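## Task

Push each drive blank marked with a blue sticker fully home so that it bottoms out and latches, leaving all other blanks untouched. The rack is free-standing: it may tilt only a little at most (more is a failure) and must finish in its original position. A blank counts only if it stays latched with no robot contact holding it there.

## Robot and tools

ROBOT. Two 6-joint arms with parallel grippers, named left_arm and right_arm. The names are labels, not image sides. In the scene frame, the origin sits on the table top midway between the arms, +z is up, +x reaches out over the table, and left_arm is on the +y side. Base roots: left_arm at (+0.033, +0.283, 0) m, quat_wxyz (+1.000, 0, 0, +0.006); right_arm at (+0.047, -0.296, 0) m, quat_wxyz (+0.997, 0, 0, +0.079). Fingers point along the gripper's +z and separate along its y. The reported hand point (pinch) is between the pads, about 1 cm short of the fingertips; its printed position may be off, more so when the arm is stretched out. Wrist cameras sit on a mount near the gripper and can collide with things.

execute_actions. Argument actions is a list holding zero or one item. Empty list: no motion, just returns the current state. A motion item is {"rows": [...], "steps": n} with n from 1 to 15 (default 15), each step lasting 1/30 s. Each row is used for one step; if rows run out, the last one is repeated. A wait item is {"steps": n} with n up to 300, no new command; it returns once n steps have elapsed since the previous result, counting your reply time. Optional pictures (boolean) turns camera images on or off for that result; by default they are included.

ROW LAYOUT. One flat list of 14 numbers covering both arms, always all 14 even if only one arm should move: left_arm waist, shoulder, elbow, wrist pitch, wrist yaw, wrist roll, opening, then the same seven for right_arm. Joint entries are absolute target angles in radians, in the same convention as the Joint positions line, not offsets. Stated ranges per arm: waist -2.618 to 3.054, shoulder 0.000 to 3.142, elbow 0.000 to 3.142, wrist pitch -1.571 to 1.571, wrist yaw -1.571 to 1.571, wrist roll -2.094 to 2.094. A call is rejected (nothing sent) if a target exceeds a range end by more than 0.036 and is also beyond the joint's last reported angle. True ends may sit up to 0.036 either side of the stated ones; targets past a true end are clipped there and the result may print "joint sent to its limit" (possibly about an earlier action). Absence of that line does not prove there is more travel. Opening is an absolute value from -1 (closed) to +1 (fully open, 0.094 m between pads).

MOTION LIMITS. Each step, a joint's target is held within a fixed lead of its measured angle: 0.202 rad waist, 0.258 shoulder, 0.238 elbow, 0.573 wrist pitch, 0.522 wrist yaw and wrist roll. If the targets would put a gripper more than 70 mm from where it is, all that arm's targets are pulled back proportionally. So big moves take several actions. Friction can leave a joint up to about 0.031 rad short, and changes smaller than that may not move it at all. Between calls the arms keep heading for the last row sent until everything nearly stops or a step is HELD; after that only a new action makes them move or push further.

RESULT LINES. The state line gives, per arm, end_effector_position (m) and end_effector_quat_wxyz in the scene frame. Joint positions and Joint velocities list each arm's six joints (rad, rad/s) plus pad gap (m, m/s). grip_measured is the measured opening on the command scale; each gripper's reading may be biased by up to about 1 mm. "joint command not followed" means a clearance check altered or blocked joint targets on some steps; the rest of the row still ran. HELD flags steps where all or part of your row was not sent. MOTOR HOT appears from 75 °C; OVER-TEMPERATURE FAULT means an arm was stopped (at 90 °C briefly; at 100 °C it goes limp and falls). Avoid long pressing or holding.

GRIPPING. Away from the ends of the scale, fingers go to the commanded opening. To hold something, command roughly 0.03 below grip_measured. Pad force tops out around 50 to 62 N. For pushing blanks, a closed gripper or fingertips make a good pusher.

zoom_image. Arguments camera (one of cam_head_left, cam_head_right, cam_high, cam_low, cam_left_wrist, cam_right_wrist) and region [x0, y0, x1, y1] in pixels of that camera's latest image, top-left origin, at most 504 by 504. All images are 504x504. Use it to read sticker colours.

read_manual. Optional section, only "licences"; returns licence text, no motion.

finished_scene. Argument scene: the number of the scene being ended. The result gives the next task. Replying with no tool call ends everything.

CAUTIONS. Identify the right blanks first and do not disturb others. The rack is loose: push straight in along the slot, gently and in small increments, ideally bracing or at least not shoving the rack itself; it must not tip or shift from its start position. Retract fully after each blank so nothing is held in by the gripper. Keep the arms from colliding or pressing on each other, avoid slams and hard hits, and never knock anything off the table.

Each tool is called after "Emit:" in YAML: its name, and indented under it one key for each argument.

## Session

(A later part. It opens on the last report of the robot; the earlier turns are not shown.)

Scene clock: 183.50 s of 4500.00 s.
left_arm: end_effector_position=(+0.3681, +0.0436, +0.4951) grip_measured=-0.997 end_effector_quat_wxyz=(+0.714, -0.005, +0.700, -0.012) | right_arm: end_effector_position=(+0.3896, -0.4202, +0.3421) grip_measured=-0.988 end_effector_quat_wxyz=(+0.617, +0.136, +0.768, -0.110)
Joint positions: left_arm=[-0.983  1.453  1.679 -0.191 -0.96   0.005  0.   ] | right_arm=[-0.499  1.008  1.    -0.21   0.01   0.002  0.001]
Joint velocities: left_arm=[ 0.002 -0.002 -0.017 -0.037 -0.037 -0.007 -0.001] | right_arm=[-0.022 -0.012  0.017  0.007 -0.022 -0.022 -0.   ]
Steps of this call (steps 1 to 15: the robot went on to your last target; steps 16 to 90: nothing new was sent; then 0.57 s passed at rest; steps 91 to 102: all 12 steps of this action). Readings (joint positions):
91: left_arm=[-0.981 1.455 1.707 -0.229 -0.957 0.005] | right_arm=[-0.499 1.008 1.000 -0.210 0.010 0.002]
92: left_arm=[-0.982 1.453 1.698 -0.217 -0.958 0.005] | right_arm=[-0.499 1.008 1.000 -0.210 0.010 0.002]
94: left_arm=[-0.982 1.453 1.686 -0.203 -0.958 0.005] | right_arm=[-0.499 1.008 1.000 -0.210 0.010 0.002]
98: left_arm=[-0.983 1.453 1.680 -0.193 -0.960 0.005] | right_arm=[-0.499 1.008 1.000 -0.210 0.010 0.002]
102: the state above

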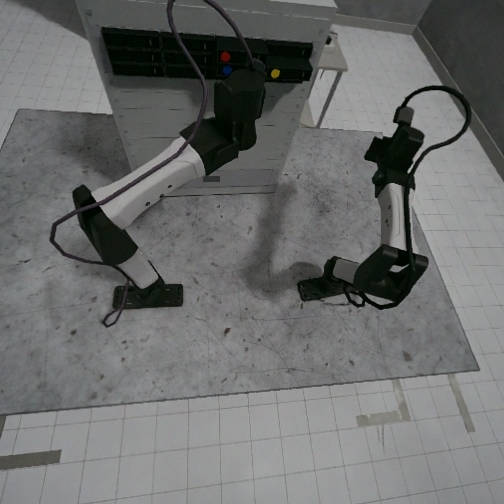

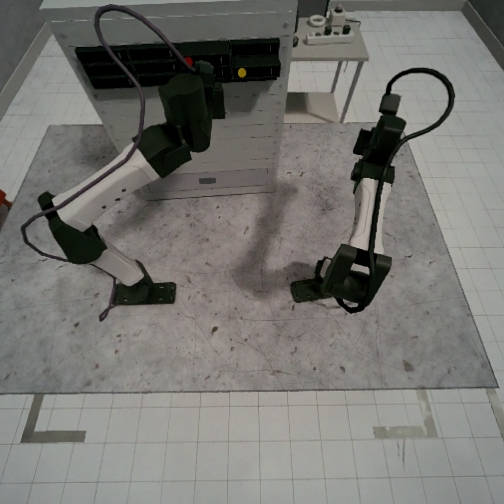

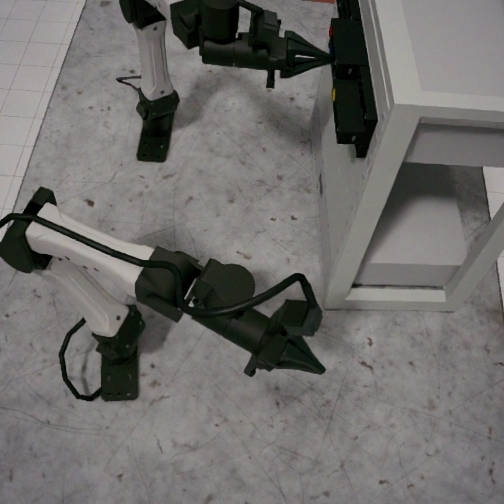

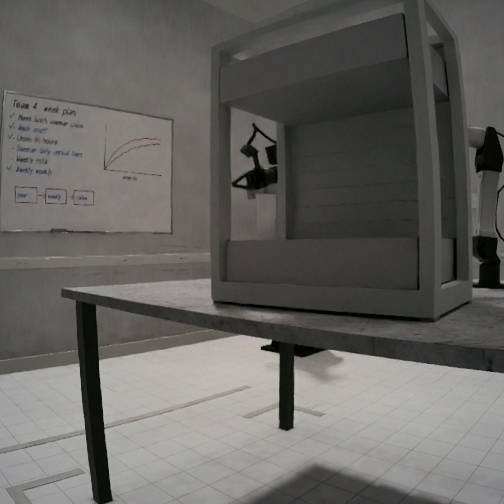

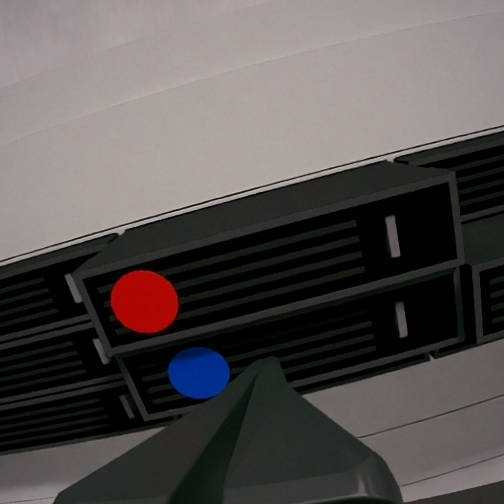

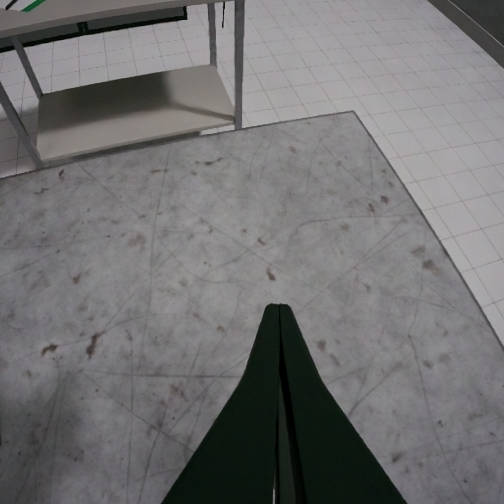

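Emit:
execute_actions:
  actions:
    - {"rows":[[-0.985,1.46,1.615,-0.185,-0.96,0,-1,-0.5,1.0,1.0,-0.2,0,0,-1]],"steps":12}

Scene clock: 190.57 s of 4500.00 s.
left_arm: end_effector_position=(+0.3696, +0.0414, +0.4862) grip_measured=-0.997 end_effector_quat_wxyz=(+0.712, -0.002, +0.702, -0.009) | right_arm: end_effector_position=(+0.3896, -0.4202, +0.3421) grip_measured=-0.988 end_effector_quat_wxyz=(+0.617, +0.136, +0.768, -0.110)
Joint positions: left_arm=[-0.983  1.451  1.646 -0.171 -0.96   0.005  0.   ] | right_arm=[-0.499  1.008  1.    -0.21   0.01   0.002  0.001]
Joint velocities: left_arm=[ 0.002 -0.007 -0.007 -0.051 -0.022  0.051  0.001] | right_arm=[ 0.007 -0.012  0.012  0.007  0.007 -0.022  0.001]
Steps of this call (steps 1 to 15: the robot went on to your last target; steps 16 to 90: nothing new was sent; then 3.67 s passed at rest; steps 91 to 102: all 12 steps of this action). Readings (joint positions):
91: left_arm=[-0.983 1.453 1.673 -0.185 -0.960 0.005] | right_arm=[-0.499 1.008 1.000 -0.210 0.010 0.002]
92: left_arm=[-0.983 1.451 1.665 -0.178 -0.960 0.005] | right_arm=[-0.499 1.008 1.000 -0.210 0.010 0.002]
94: left_arm=[-0.983 1.451 1.653 -0.172 -0.960 0.005] | right_arm=[-0.499 1.008 1.000 -0.210 0.010 0.002]
98: left_arm=[-0.983 1.451 1.646 -0.171 -0.960 0.005] | right_arm=[-0.499 1.008 1.000 -0.210 0.010 0.002]
102: the state above

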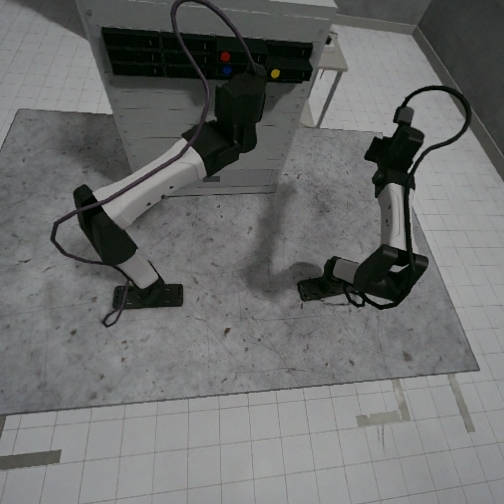

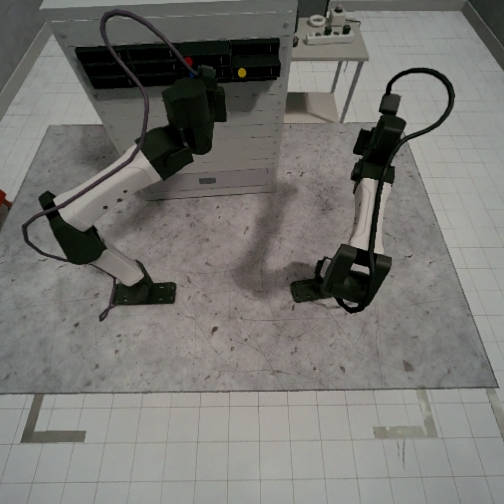

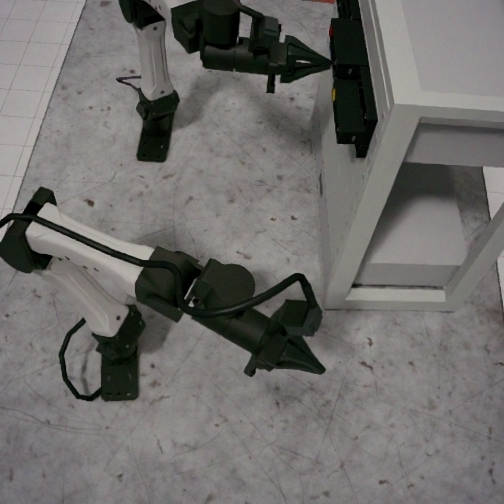

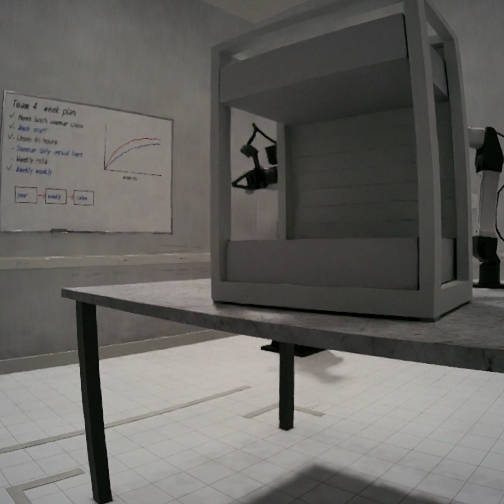

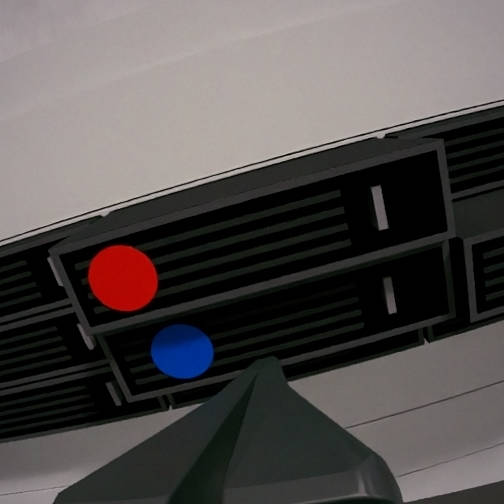

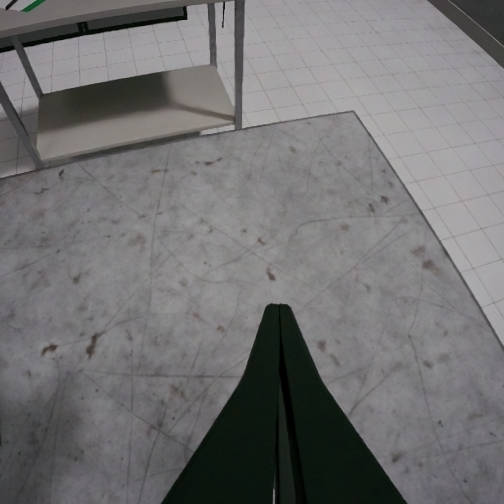

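Emit:
execute_actions:
  actions:
    - {"rows":[[-0.97,1.47,1.66,-0.18,-0.945,0,-1,-0.5,1.0,1.0,-0.2,0,0,-1],[-0.955,1.48,1.68,-0.19,-0.93,0,-1,-0.5,1.0,1.0,-0.2,0,0,-1],[-0.94,1.49,1.70,-0.20,-0.92,0,-1,-0.5,1.0,1.0,-0.2,0,0,-1],[-0.925,1.505,1.705,-0.205,-0.91,0,-1,-0.5,1.0,1.0,-0.2,0,0,-1]],"steps":14}

Scene clock: 198.50 s of 4500.00 s.
left_arm: end_effector_position=(+0.3802, +0.0436, +0.4922) grip_measured=-0.997 end_effector_quat_wxyz=(+0.712, +0.001, +0.702, -0.011) | right_arm: end_effector_position=(+0.3896, -0.4201, +0.3421) grip_measured=-0.988 end_effector_quat_wxyz=(+0.617, +0.136, +0.768, -0.110)
Joint positions: left_arm=[-0.947  1.473  1.691 -0.192 -0.917  0.005  0.   ] | right_arm=[-0.499  1.008  1.    -0.21   0.01   0.002  0.001]
Joint velocities: left_arm=[-0.002 -0.022  0.017 -0.022 -0.051  0.051 -0.001] | right_arm=[-0.012  0.012 -0.002 -0.081 -0.095 -0.037  0.   ]
Steps of this call (steps 1 to 15: the robot went on to your last target; steps 16 to 90: nothing new was sent; then 4.47 s passed at rest; steps 91 to 104: all 14 steps of this action). Readings (joint positions):
91: left_arm=[-0.983 1.451 1.646 -0.171 -0.960 0.005] | right_arm=[-0.499 1.008 1.000 -0.210 0.010 0.002]
92: left_arm=[-0.982 1.451 1.649 -0.173 -0.958 0.005] | right_arm=[-0.499 1.008 1.000 -0.210 0.010 0.002]
94: left_arm=[-0.971 1.458 1.669 -0.187 -0.943 0.005] | right_arm=[-0.499 1.008 1.000 -0.210 0.010 0.002]
98: left_arm=[-0.948 1.473 1.689 -0.190 -0.921 0.005] | right_arm=[-0.499 1.008 1.000 -0.210 0.010 0.002]
104: the state above

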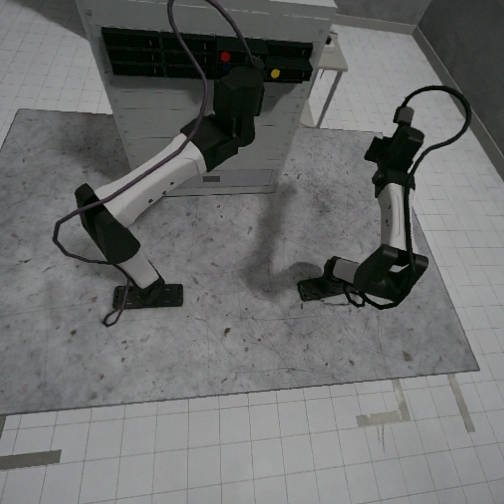

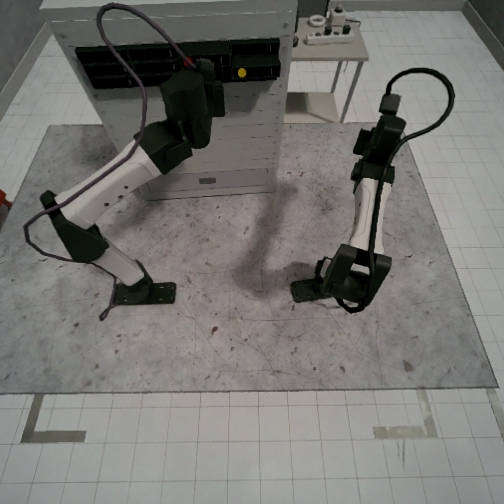

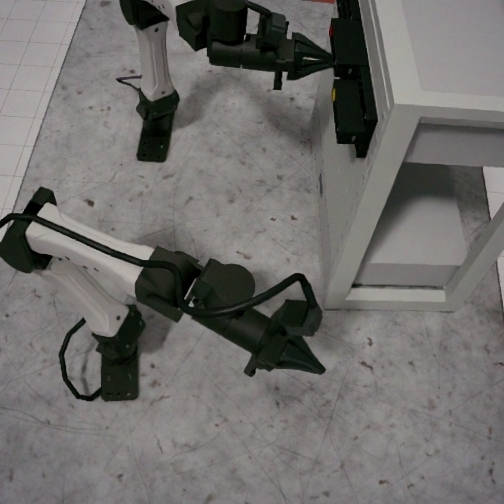

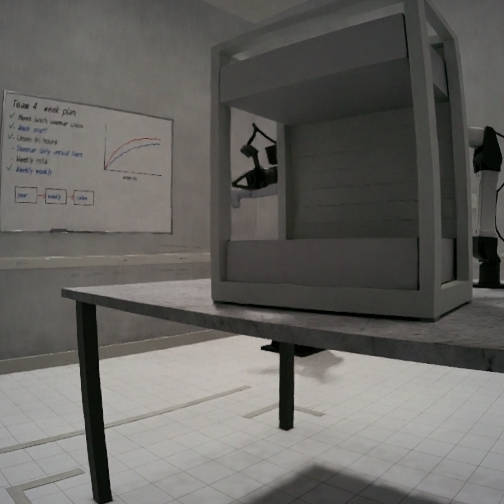

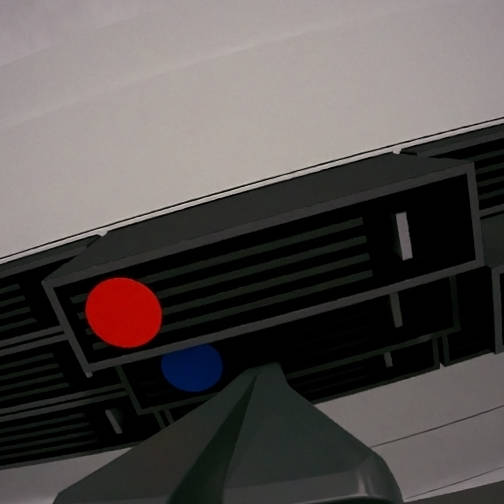

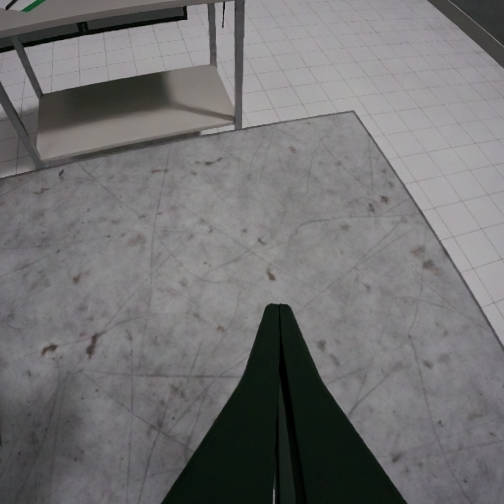

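Emit:
execute_actions:
  actions:
    - {"rows":[[-0.92,1.51,1.69,-0.19,-0.905,0,-1,-0.5,1.0,1.0,-0.2,0,0,-1],[-0.91,1.52,1.70,-0.19,-0.895,0,-1,-0.5,1.0,1.0,-0.2,0,0,-1],[-0.90,1.53,1.71,-0.19,-0.885,0,-1,-0.5,1.0,1.0,-0.2,0,0,-1],[-0.89,1.54,1.72,-0.19,-0.875,0,-1,-0.5,1.0,1.0,-0.2,0,0,-1],[-0.88,1.55,1.73,-0.19,-0.865,0,-1,-0.5,1.0,1.0,-0.2,0,0,-1],[-0.87,1.56,1.735,-0.19,-0.855,0,-1,-0.5,1.0,1.0,-0.2,0,0,-1],[-0.86,1.57,1.74,-0.19,-0.845,0,-1,-0.5,1.0,1.0,-0.2,0,0,-1]],"steps":15}

Scene clock: 205.17 s of 4500.00 s.
left_arm: end_effector_position=(+0.3999, +0.0438, +0.4926) grip_measured=-0.997 end_effector_quat_wxyz=(+0.713, -0.001, +0.701, -0.011) | right_arm: end_effector_position=(+0.3896, -0.4201, +0.3421) grip_measured=-0.988 end_effector_quat_wxyz=(+0.617, +0.136, +0.768, -0.110)
Joint positions: left_arm=[-0.895  1.517  1.729 -0.184 -0.867  0.005  0.   ] | right_arm=[-0.499  1.008  1.    -0.21   0.01   0.002  0.001]
Joint velocities: left_arm=[ 0.022  0.022 -0.007  0.037 -0.037 -0.022 -0.   ] | right_arm=[ 0.002  0.007 -0.002  0.007  0.007  0.066 -0.   ]
Steps of this call (steps 1 to 15: the robot went on to your last target; steps 16 to 90: nothing new was sent; then 3.17 s passed at rest; steps 91 to 105: all 15 steps of this action). Readings (joint positions):
91: left_arm=[-0.946 1.473 1.691 -0.193 -0.916 0.005] | right_arm=[-0.499 1.008 1.000 -0.210 0.010 0.002]
92: left_arm=[-0.944 1.474 1.691 -0.193 -0.913 0.005] | right_arm=[-0.499 1.008 1.000 -0.210 0.010 0.002]
94: left_arm=[-0.932 1.482 1.698 -0.191 -0.902 0.005] | right_arm=[-0.499 1.008 1.000 -0.210 0.010 0.002]
98: left_arm=[-0.895 1.517 1.727 -0.182 -0.875 0.005] | right_arm=[-0.499 1.008 1.000 -0.210 0.010 0.002]
105: the state above

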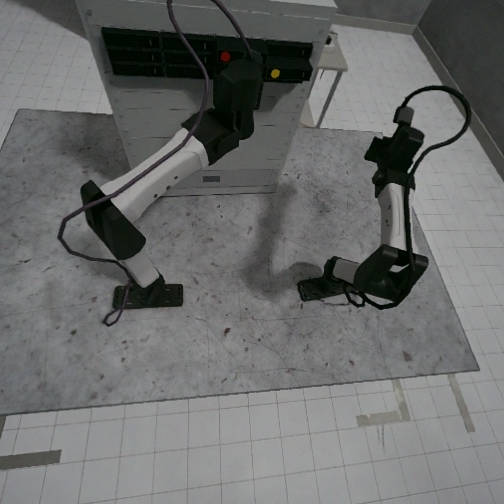

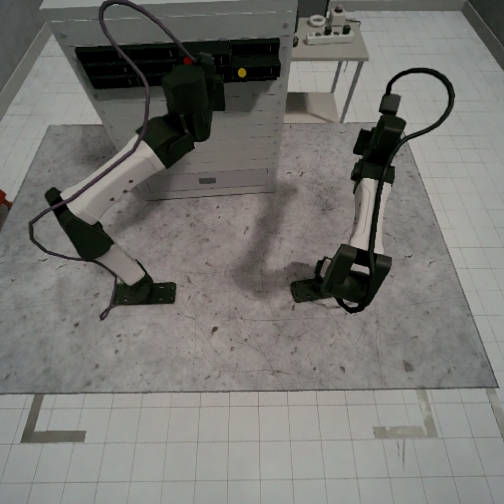

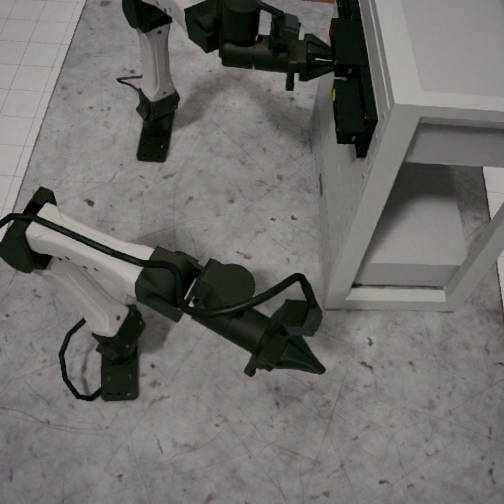

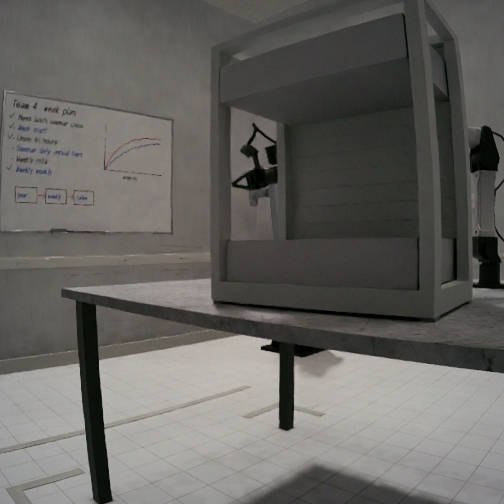

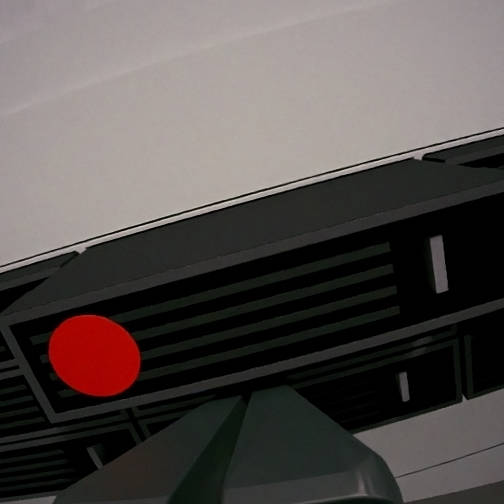

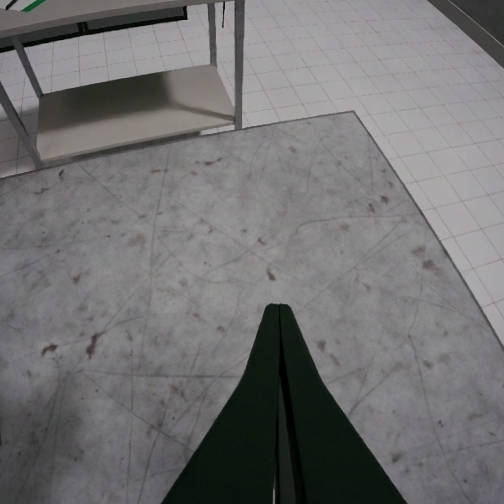

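Emit:
execute_actions:
  actions:
    - {"rows":[[-0.86,1.57,1.735,-0.18,-0.845,0,-1,-0.5,1.0,1.0,-0.2,0,0,-1],[-0.85,1.58,1.735,-0.18,-0.84,0,-1,-0.5,1.0,1.0,-0.2,0,0,-1],[-0.84,1.59,1.74,-0.18,-0.83,0,-1,-0.5,1.0,1.0,-0.2,0,0,-1],[-0.83,1.60,1.745,-0.18,-0.82,0,-1,-0.5,1.0,1.0,-0.2,0,0,-1]],"steps":15}

Scene clock: 209.80 s of 4500.00 s.
left_arm: end_effector_position=(+0.4006, +0.0440, +0.4924) grip_measured=-0.997 end_effector_quat_wxyz=(+0.711, +0.006, +0.703, -0.011) | right_arm: end_effector_position=(+0.3896, -0.4201, +0.3421) grip_measured=-0.988 end_effector_quat_wxyz=(+0.617, +0.136, +0.768, -0.110)
Joint positions: left_arm=[-0.89   1.517  1.737 -0.203 -0.853  0.005  0.   ] | right_arm=[-0.499  1.008  1.    -0.21   0.01   0.002  0.001]
Joint velocities: left_arm=[-0.007  0.012  0.017 -0.022  0.022  0.022 -0.001] | right_arm=[ 0.007 -0.007 -0.002 -0.066 -0.007 -0.022 -0.001]
Steps of this call (steps 1 to 15: the robot went on to your last target; steps 16 to 90: nothing new was sent; then 1.13 s passed at rest; steps 91 to 105: all 15 steps of this action). Readings (joint positions):
91: left_arm=[-0.895 1.517 1.729 -0.184 -0.867 0.005] | right_arm=[-0.499 1.008 1.000 -0.210 0.010 0.002]
92: left_arm=[-0.895 1.517 1.729 -0.184 -0.867 0.005] | right_arm=[-0.499 1.008 1.000 -0.210 0.010 0.002]
94: left_arm=[-0.892 1.517 1.729 -0.186 -0.862 0.005] | right_arm=[-0.499 1.008 1.000 -0.210 0.010 0.002]
98: left_arm=[-0.890 1.517 1.736 -0.199 -0.855 0.005] | right_arm=[-0.499 1.008 1.000 -0.210 0.010 0.002]
105: the state above

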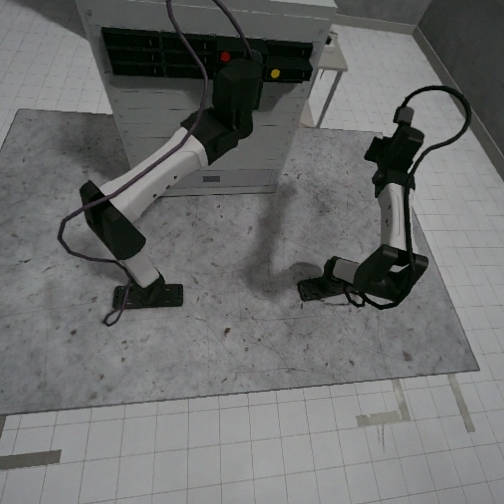

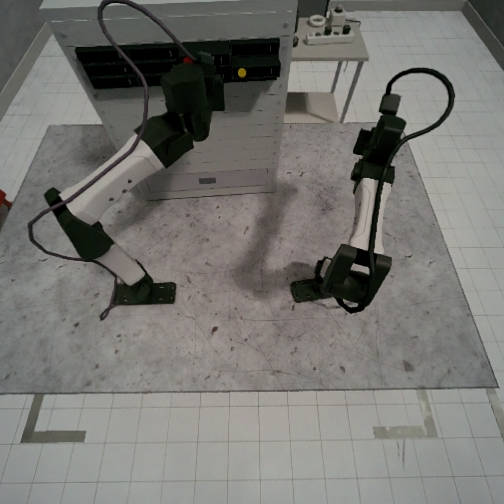

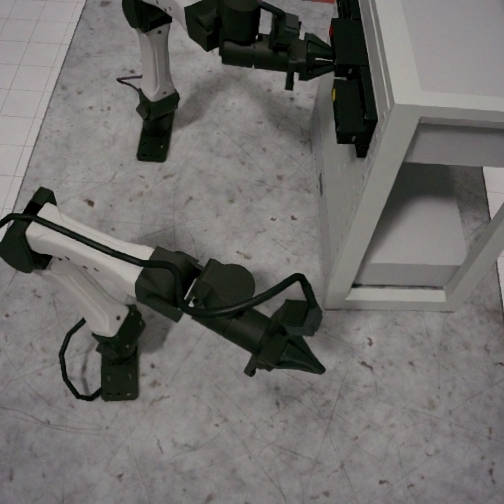

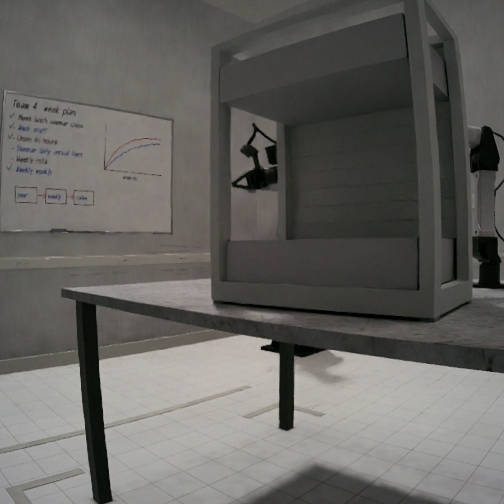

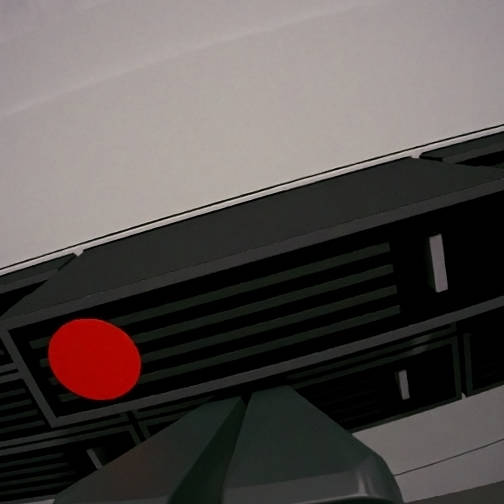

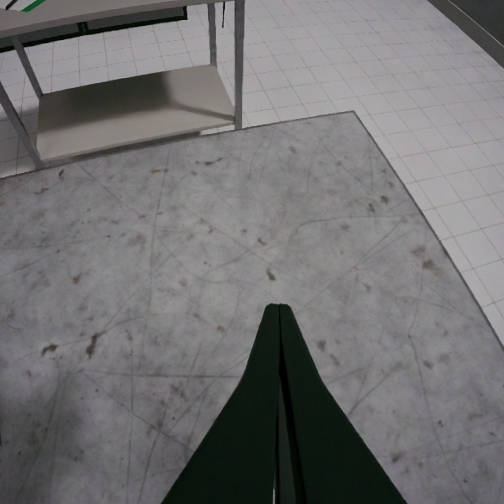

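Emit:
execute_actions:
  actions:
    - {"rows":[[-0.92,1.49,1.70,-0.19,-0.90,0,-1,-0.5,1.0,1.0,-0.2,0,0,-1],[-0.92,1.49,1.70,-0.19,-0.90,0,-1,-0.5,1.0,1.0,-0.2,0,0,-1],[-0.97,1.45,1.66,-0.19,-0.95,0,-1,-0.5,1.0,1.0,-0.2,0,0,-1],[-0.97,1.45,1.66,-0.19,-0.95,0,-1,-0.5,1.0,1.0,-0.2,0,0,-1],[-1.03,1.40,1.62,-0.19,-1.01,0,-1,-0.5,1.0,1.0,-0.2,0,0,-1],[-1.03,1.40,1.62,-0.19,-1.01,0,-1,-0.5,1.0,1.0,-0.2,0,0,-1],[-1.09,1.33,1.45,-0.1,-1.08,0,-1,-0.5,1.0,1.0,-0.2,0,0,-1]],"steps":15}

Scene clock: 218.57 s of 4500.00 s.
left_arm: end_effector_position=(+0.3329, +0.0445, +0.4665) grip_measured=-0.997 end_effector_quat_wxyz=(+0.711, +0.002, +0.703, -0.012) | right_arm: end_effector_position=(+0.3896, -0.4201, +0.3421) grip_measured=-0.988 end_effector_quat_wxyz=(+0.617, +0.136, +0.768, -0.110)
Joint positions: left_arm=[-1.086  1.338  1.474 -0.115 -1.053  0.005  0.   ] | right_arm=[-0.499  1.008  1.    -0.21   0.01   0.002  0.001]
Joint velocities: left_arm=[-0.007 -0.012 -0.007  0.051 -0.139 -0.051 -0.   ] | right_arm=[-0.012 -0.002 -0.017 -0.022 -0.022  0.066 -0.   ]
Steps of this call (steps 1 to 15: the robot went on to your last target; steps 16 to 90: nothing new was sent; then 5.27 s passed at rest; steps 91 to 105: all 15 steps of this action). Readings (joint positions):
91: left_arm=[-0.897 1.512 1.735 -0.203 -0.859 0.005] | right_arm=[-0.499 1.008 1.000 -0.210 0.010 0.002]
92: left_arm=[-0.902 1.509 1.731 -0.200 -0.865 0.005] | right_arm=[-0.499 1.008 1.000 -0.210 0.010 0.002]
94: left_arm=[-0.928 1.490 1.703 -0.193 -0.893 0.005] | right_arm=[-0.499 1.008 1.000 -0.210 0.010 0.002]
98: left_arm=[-1.045 1.389 1.557 -0.147 -0.976 0.005] | right_arm=[-0.499 1.008 1.000 -0.210 0.010 0.002]
105: the state above

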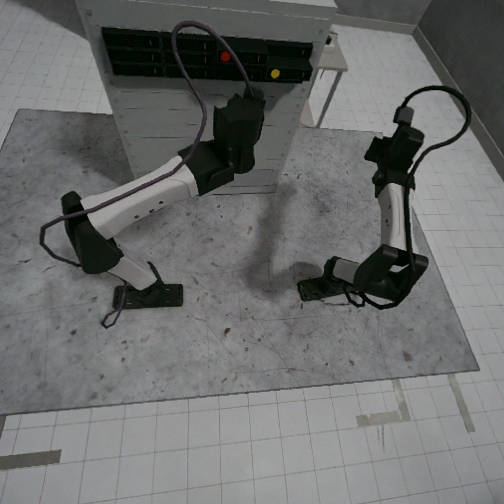

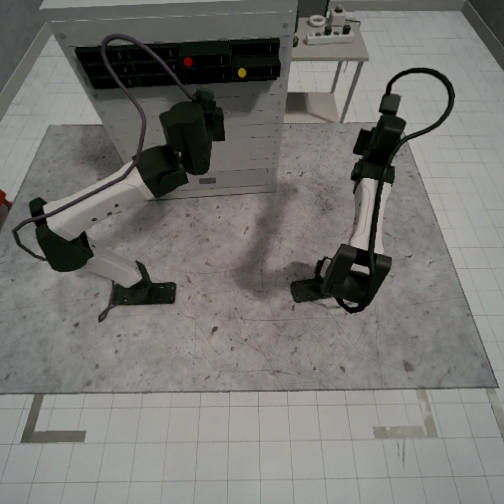

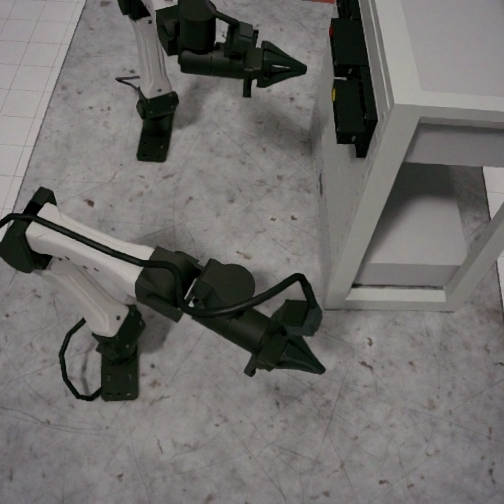

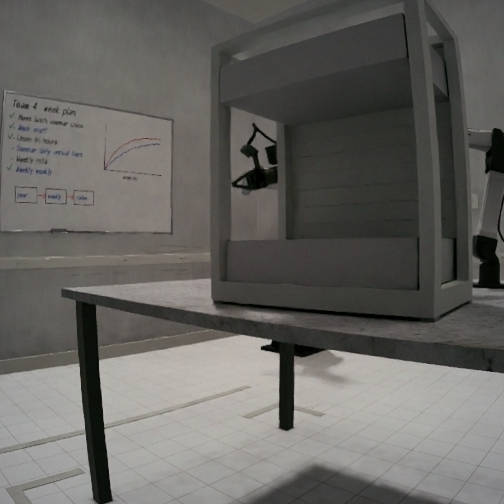

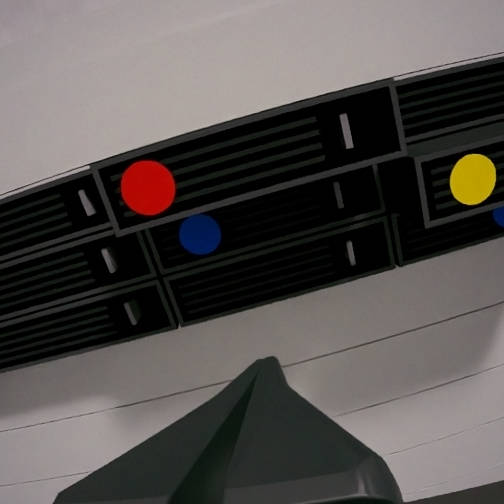

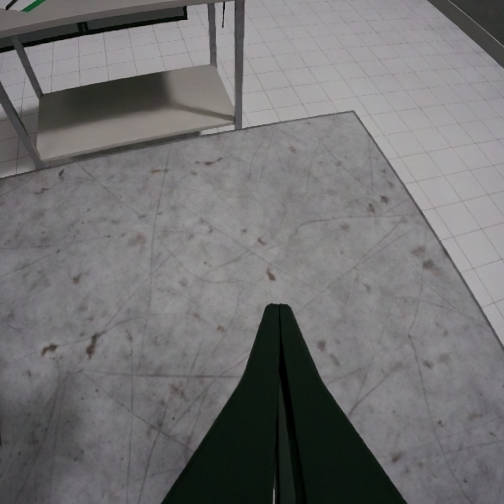

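Emit:
zoom_image:
  camera: "cam_left_wrist"
  region: [60, 100, 504, 350]

Region (60, 100, 504, 350) of cam_left_wrist's 504x504 image, scaled by 1.135, with more detail than that image has; it fills the top 284 rows of this view, and the rest is white.

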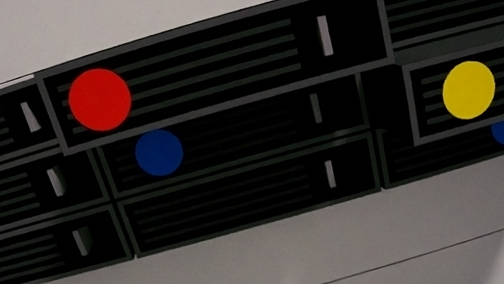

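Emit:
execute_actions:
  actions:
    - {"rows":[[-1.2,1.36,1.42,0.0,-1.25,0,-1,-0.5,1.0,1.0,-0.2,0,0,-1]],"steps":15}

Scene clock: 230.13 s of 4500.00 s.
left_arm: end_effector_position=(+0.3070, +0.0427, +0.4687) grip_measured=-0.997 end_effector_quat_wxyz=(+0.719, -0.051, +0.693, -0.013) | right_arm: end_effector_position=(+0.3896, -0.4201, +0.3421) grip_measured=-0.988 end_effector_quat_wxyz=(+0.617, +0.136, +0.768, -0.110)
Joint positions: left_arm=[-1.196  1.338  1.442 -0.004 -1.237  0.004  0.   ] | right_arm=[-0.499  1.008  1.    -0.21   0.01   0.002  0.001]
Joint velocities: left_arm=[-0.027  0.037  0.012 -0.007 -0.125 -0.037 -0.   ] | right_arm=[-0.012  0.007  0.027 -0.125 -0.007 -0.051 -0.001]
Steps of this call (steps 1 to 30: the robot went on to your last target; steps 31 to 90: nothing new was sent; then 8.07 s passed at rest; steps 91 to 105: all 15 steps of this action). Readings (joint positions):
91: left_arm=[-1.100 1.338 1.469 -0.083 -1.101 0.004] | right_arm=[-0.499 1.008 1.000 -0.210 0.010 0.002]
92: left_arm=[-1.130 1.338 1.461 -0.065 -1.133 0.004] | right_arm=[-0.499 1.008 1.000 -0.210 0.010 0.002]
94: left_arm=[-1.181 1.338 1.448 -0.042 -1.169 0.004] | right_arm=[-0.499 1.008 1.000 -0.210 0.010 0.002]
98: left_arm=[-1.196 1.338 1.442 -0.020 -1.211 0.004] | right_arm=[-0.499 1.008 1.000 -0.210 0.010 0.002]
105: the state above

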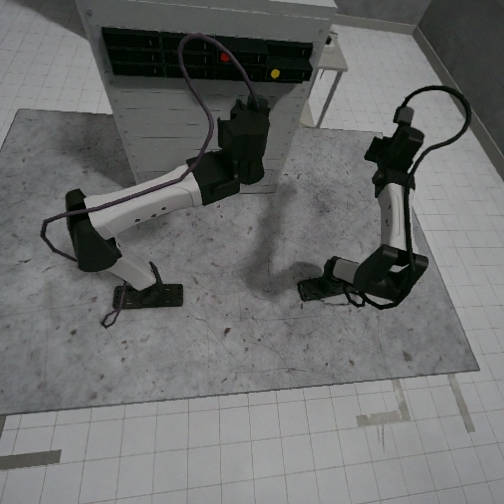

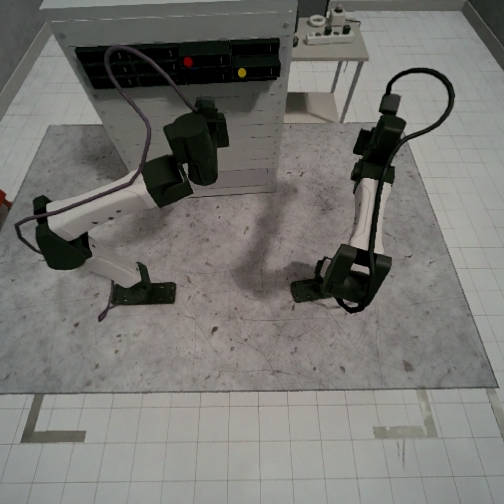

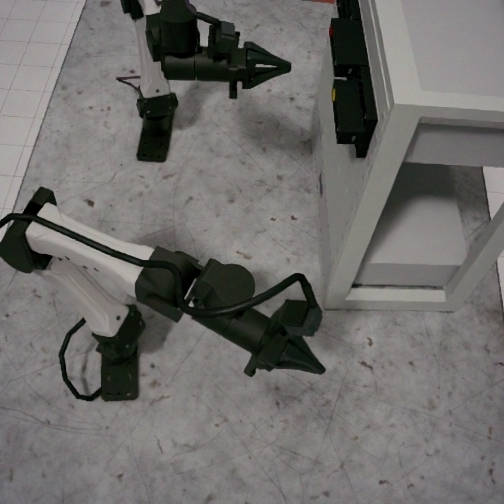

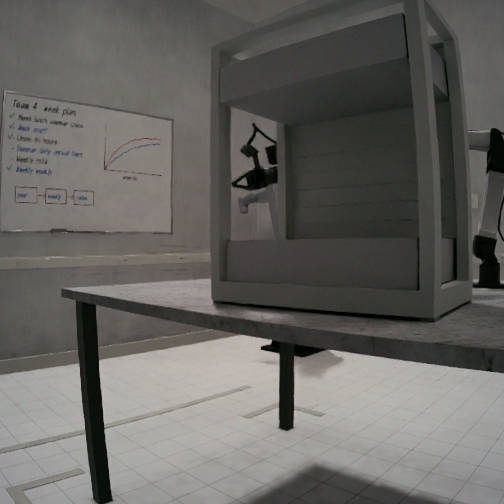

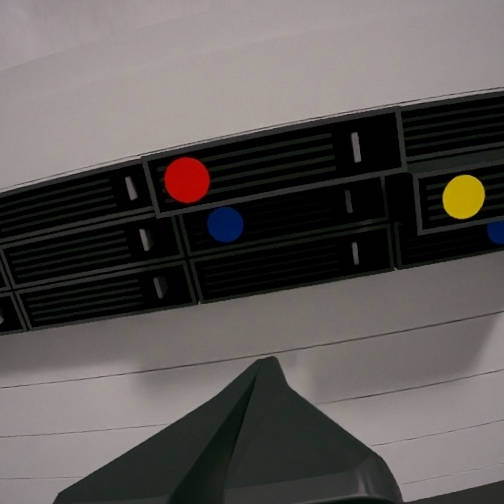

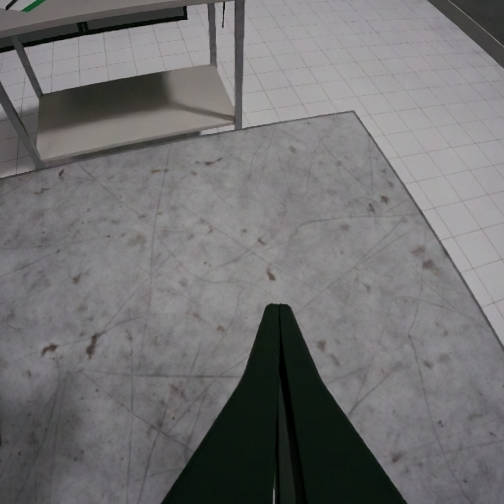

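Emit:
zoom_image:
  camera: "cam_left_wrist"
  region: [324, 150, 504, 290]

Region (324, 150, 504, 290) of cam_left_wrist's 504x504 image, scaled by 2.800, with more detail than that image has.

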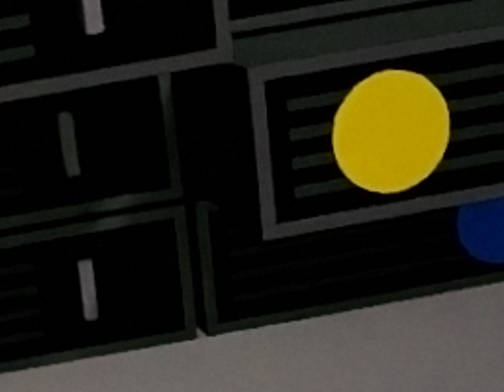

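Aligned with its flush neighbour.

Emit:
finished_scene:
  scene: 1

The scene is finished: the task was done.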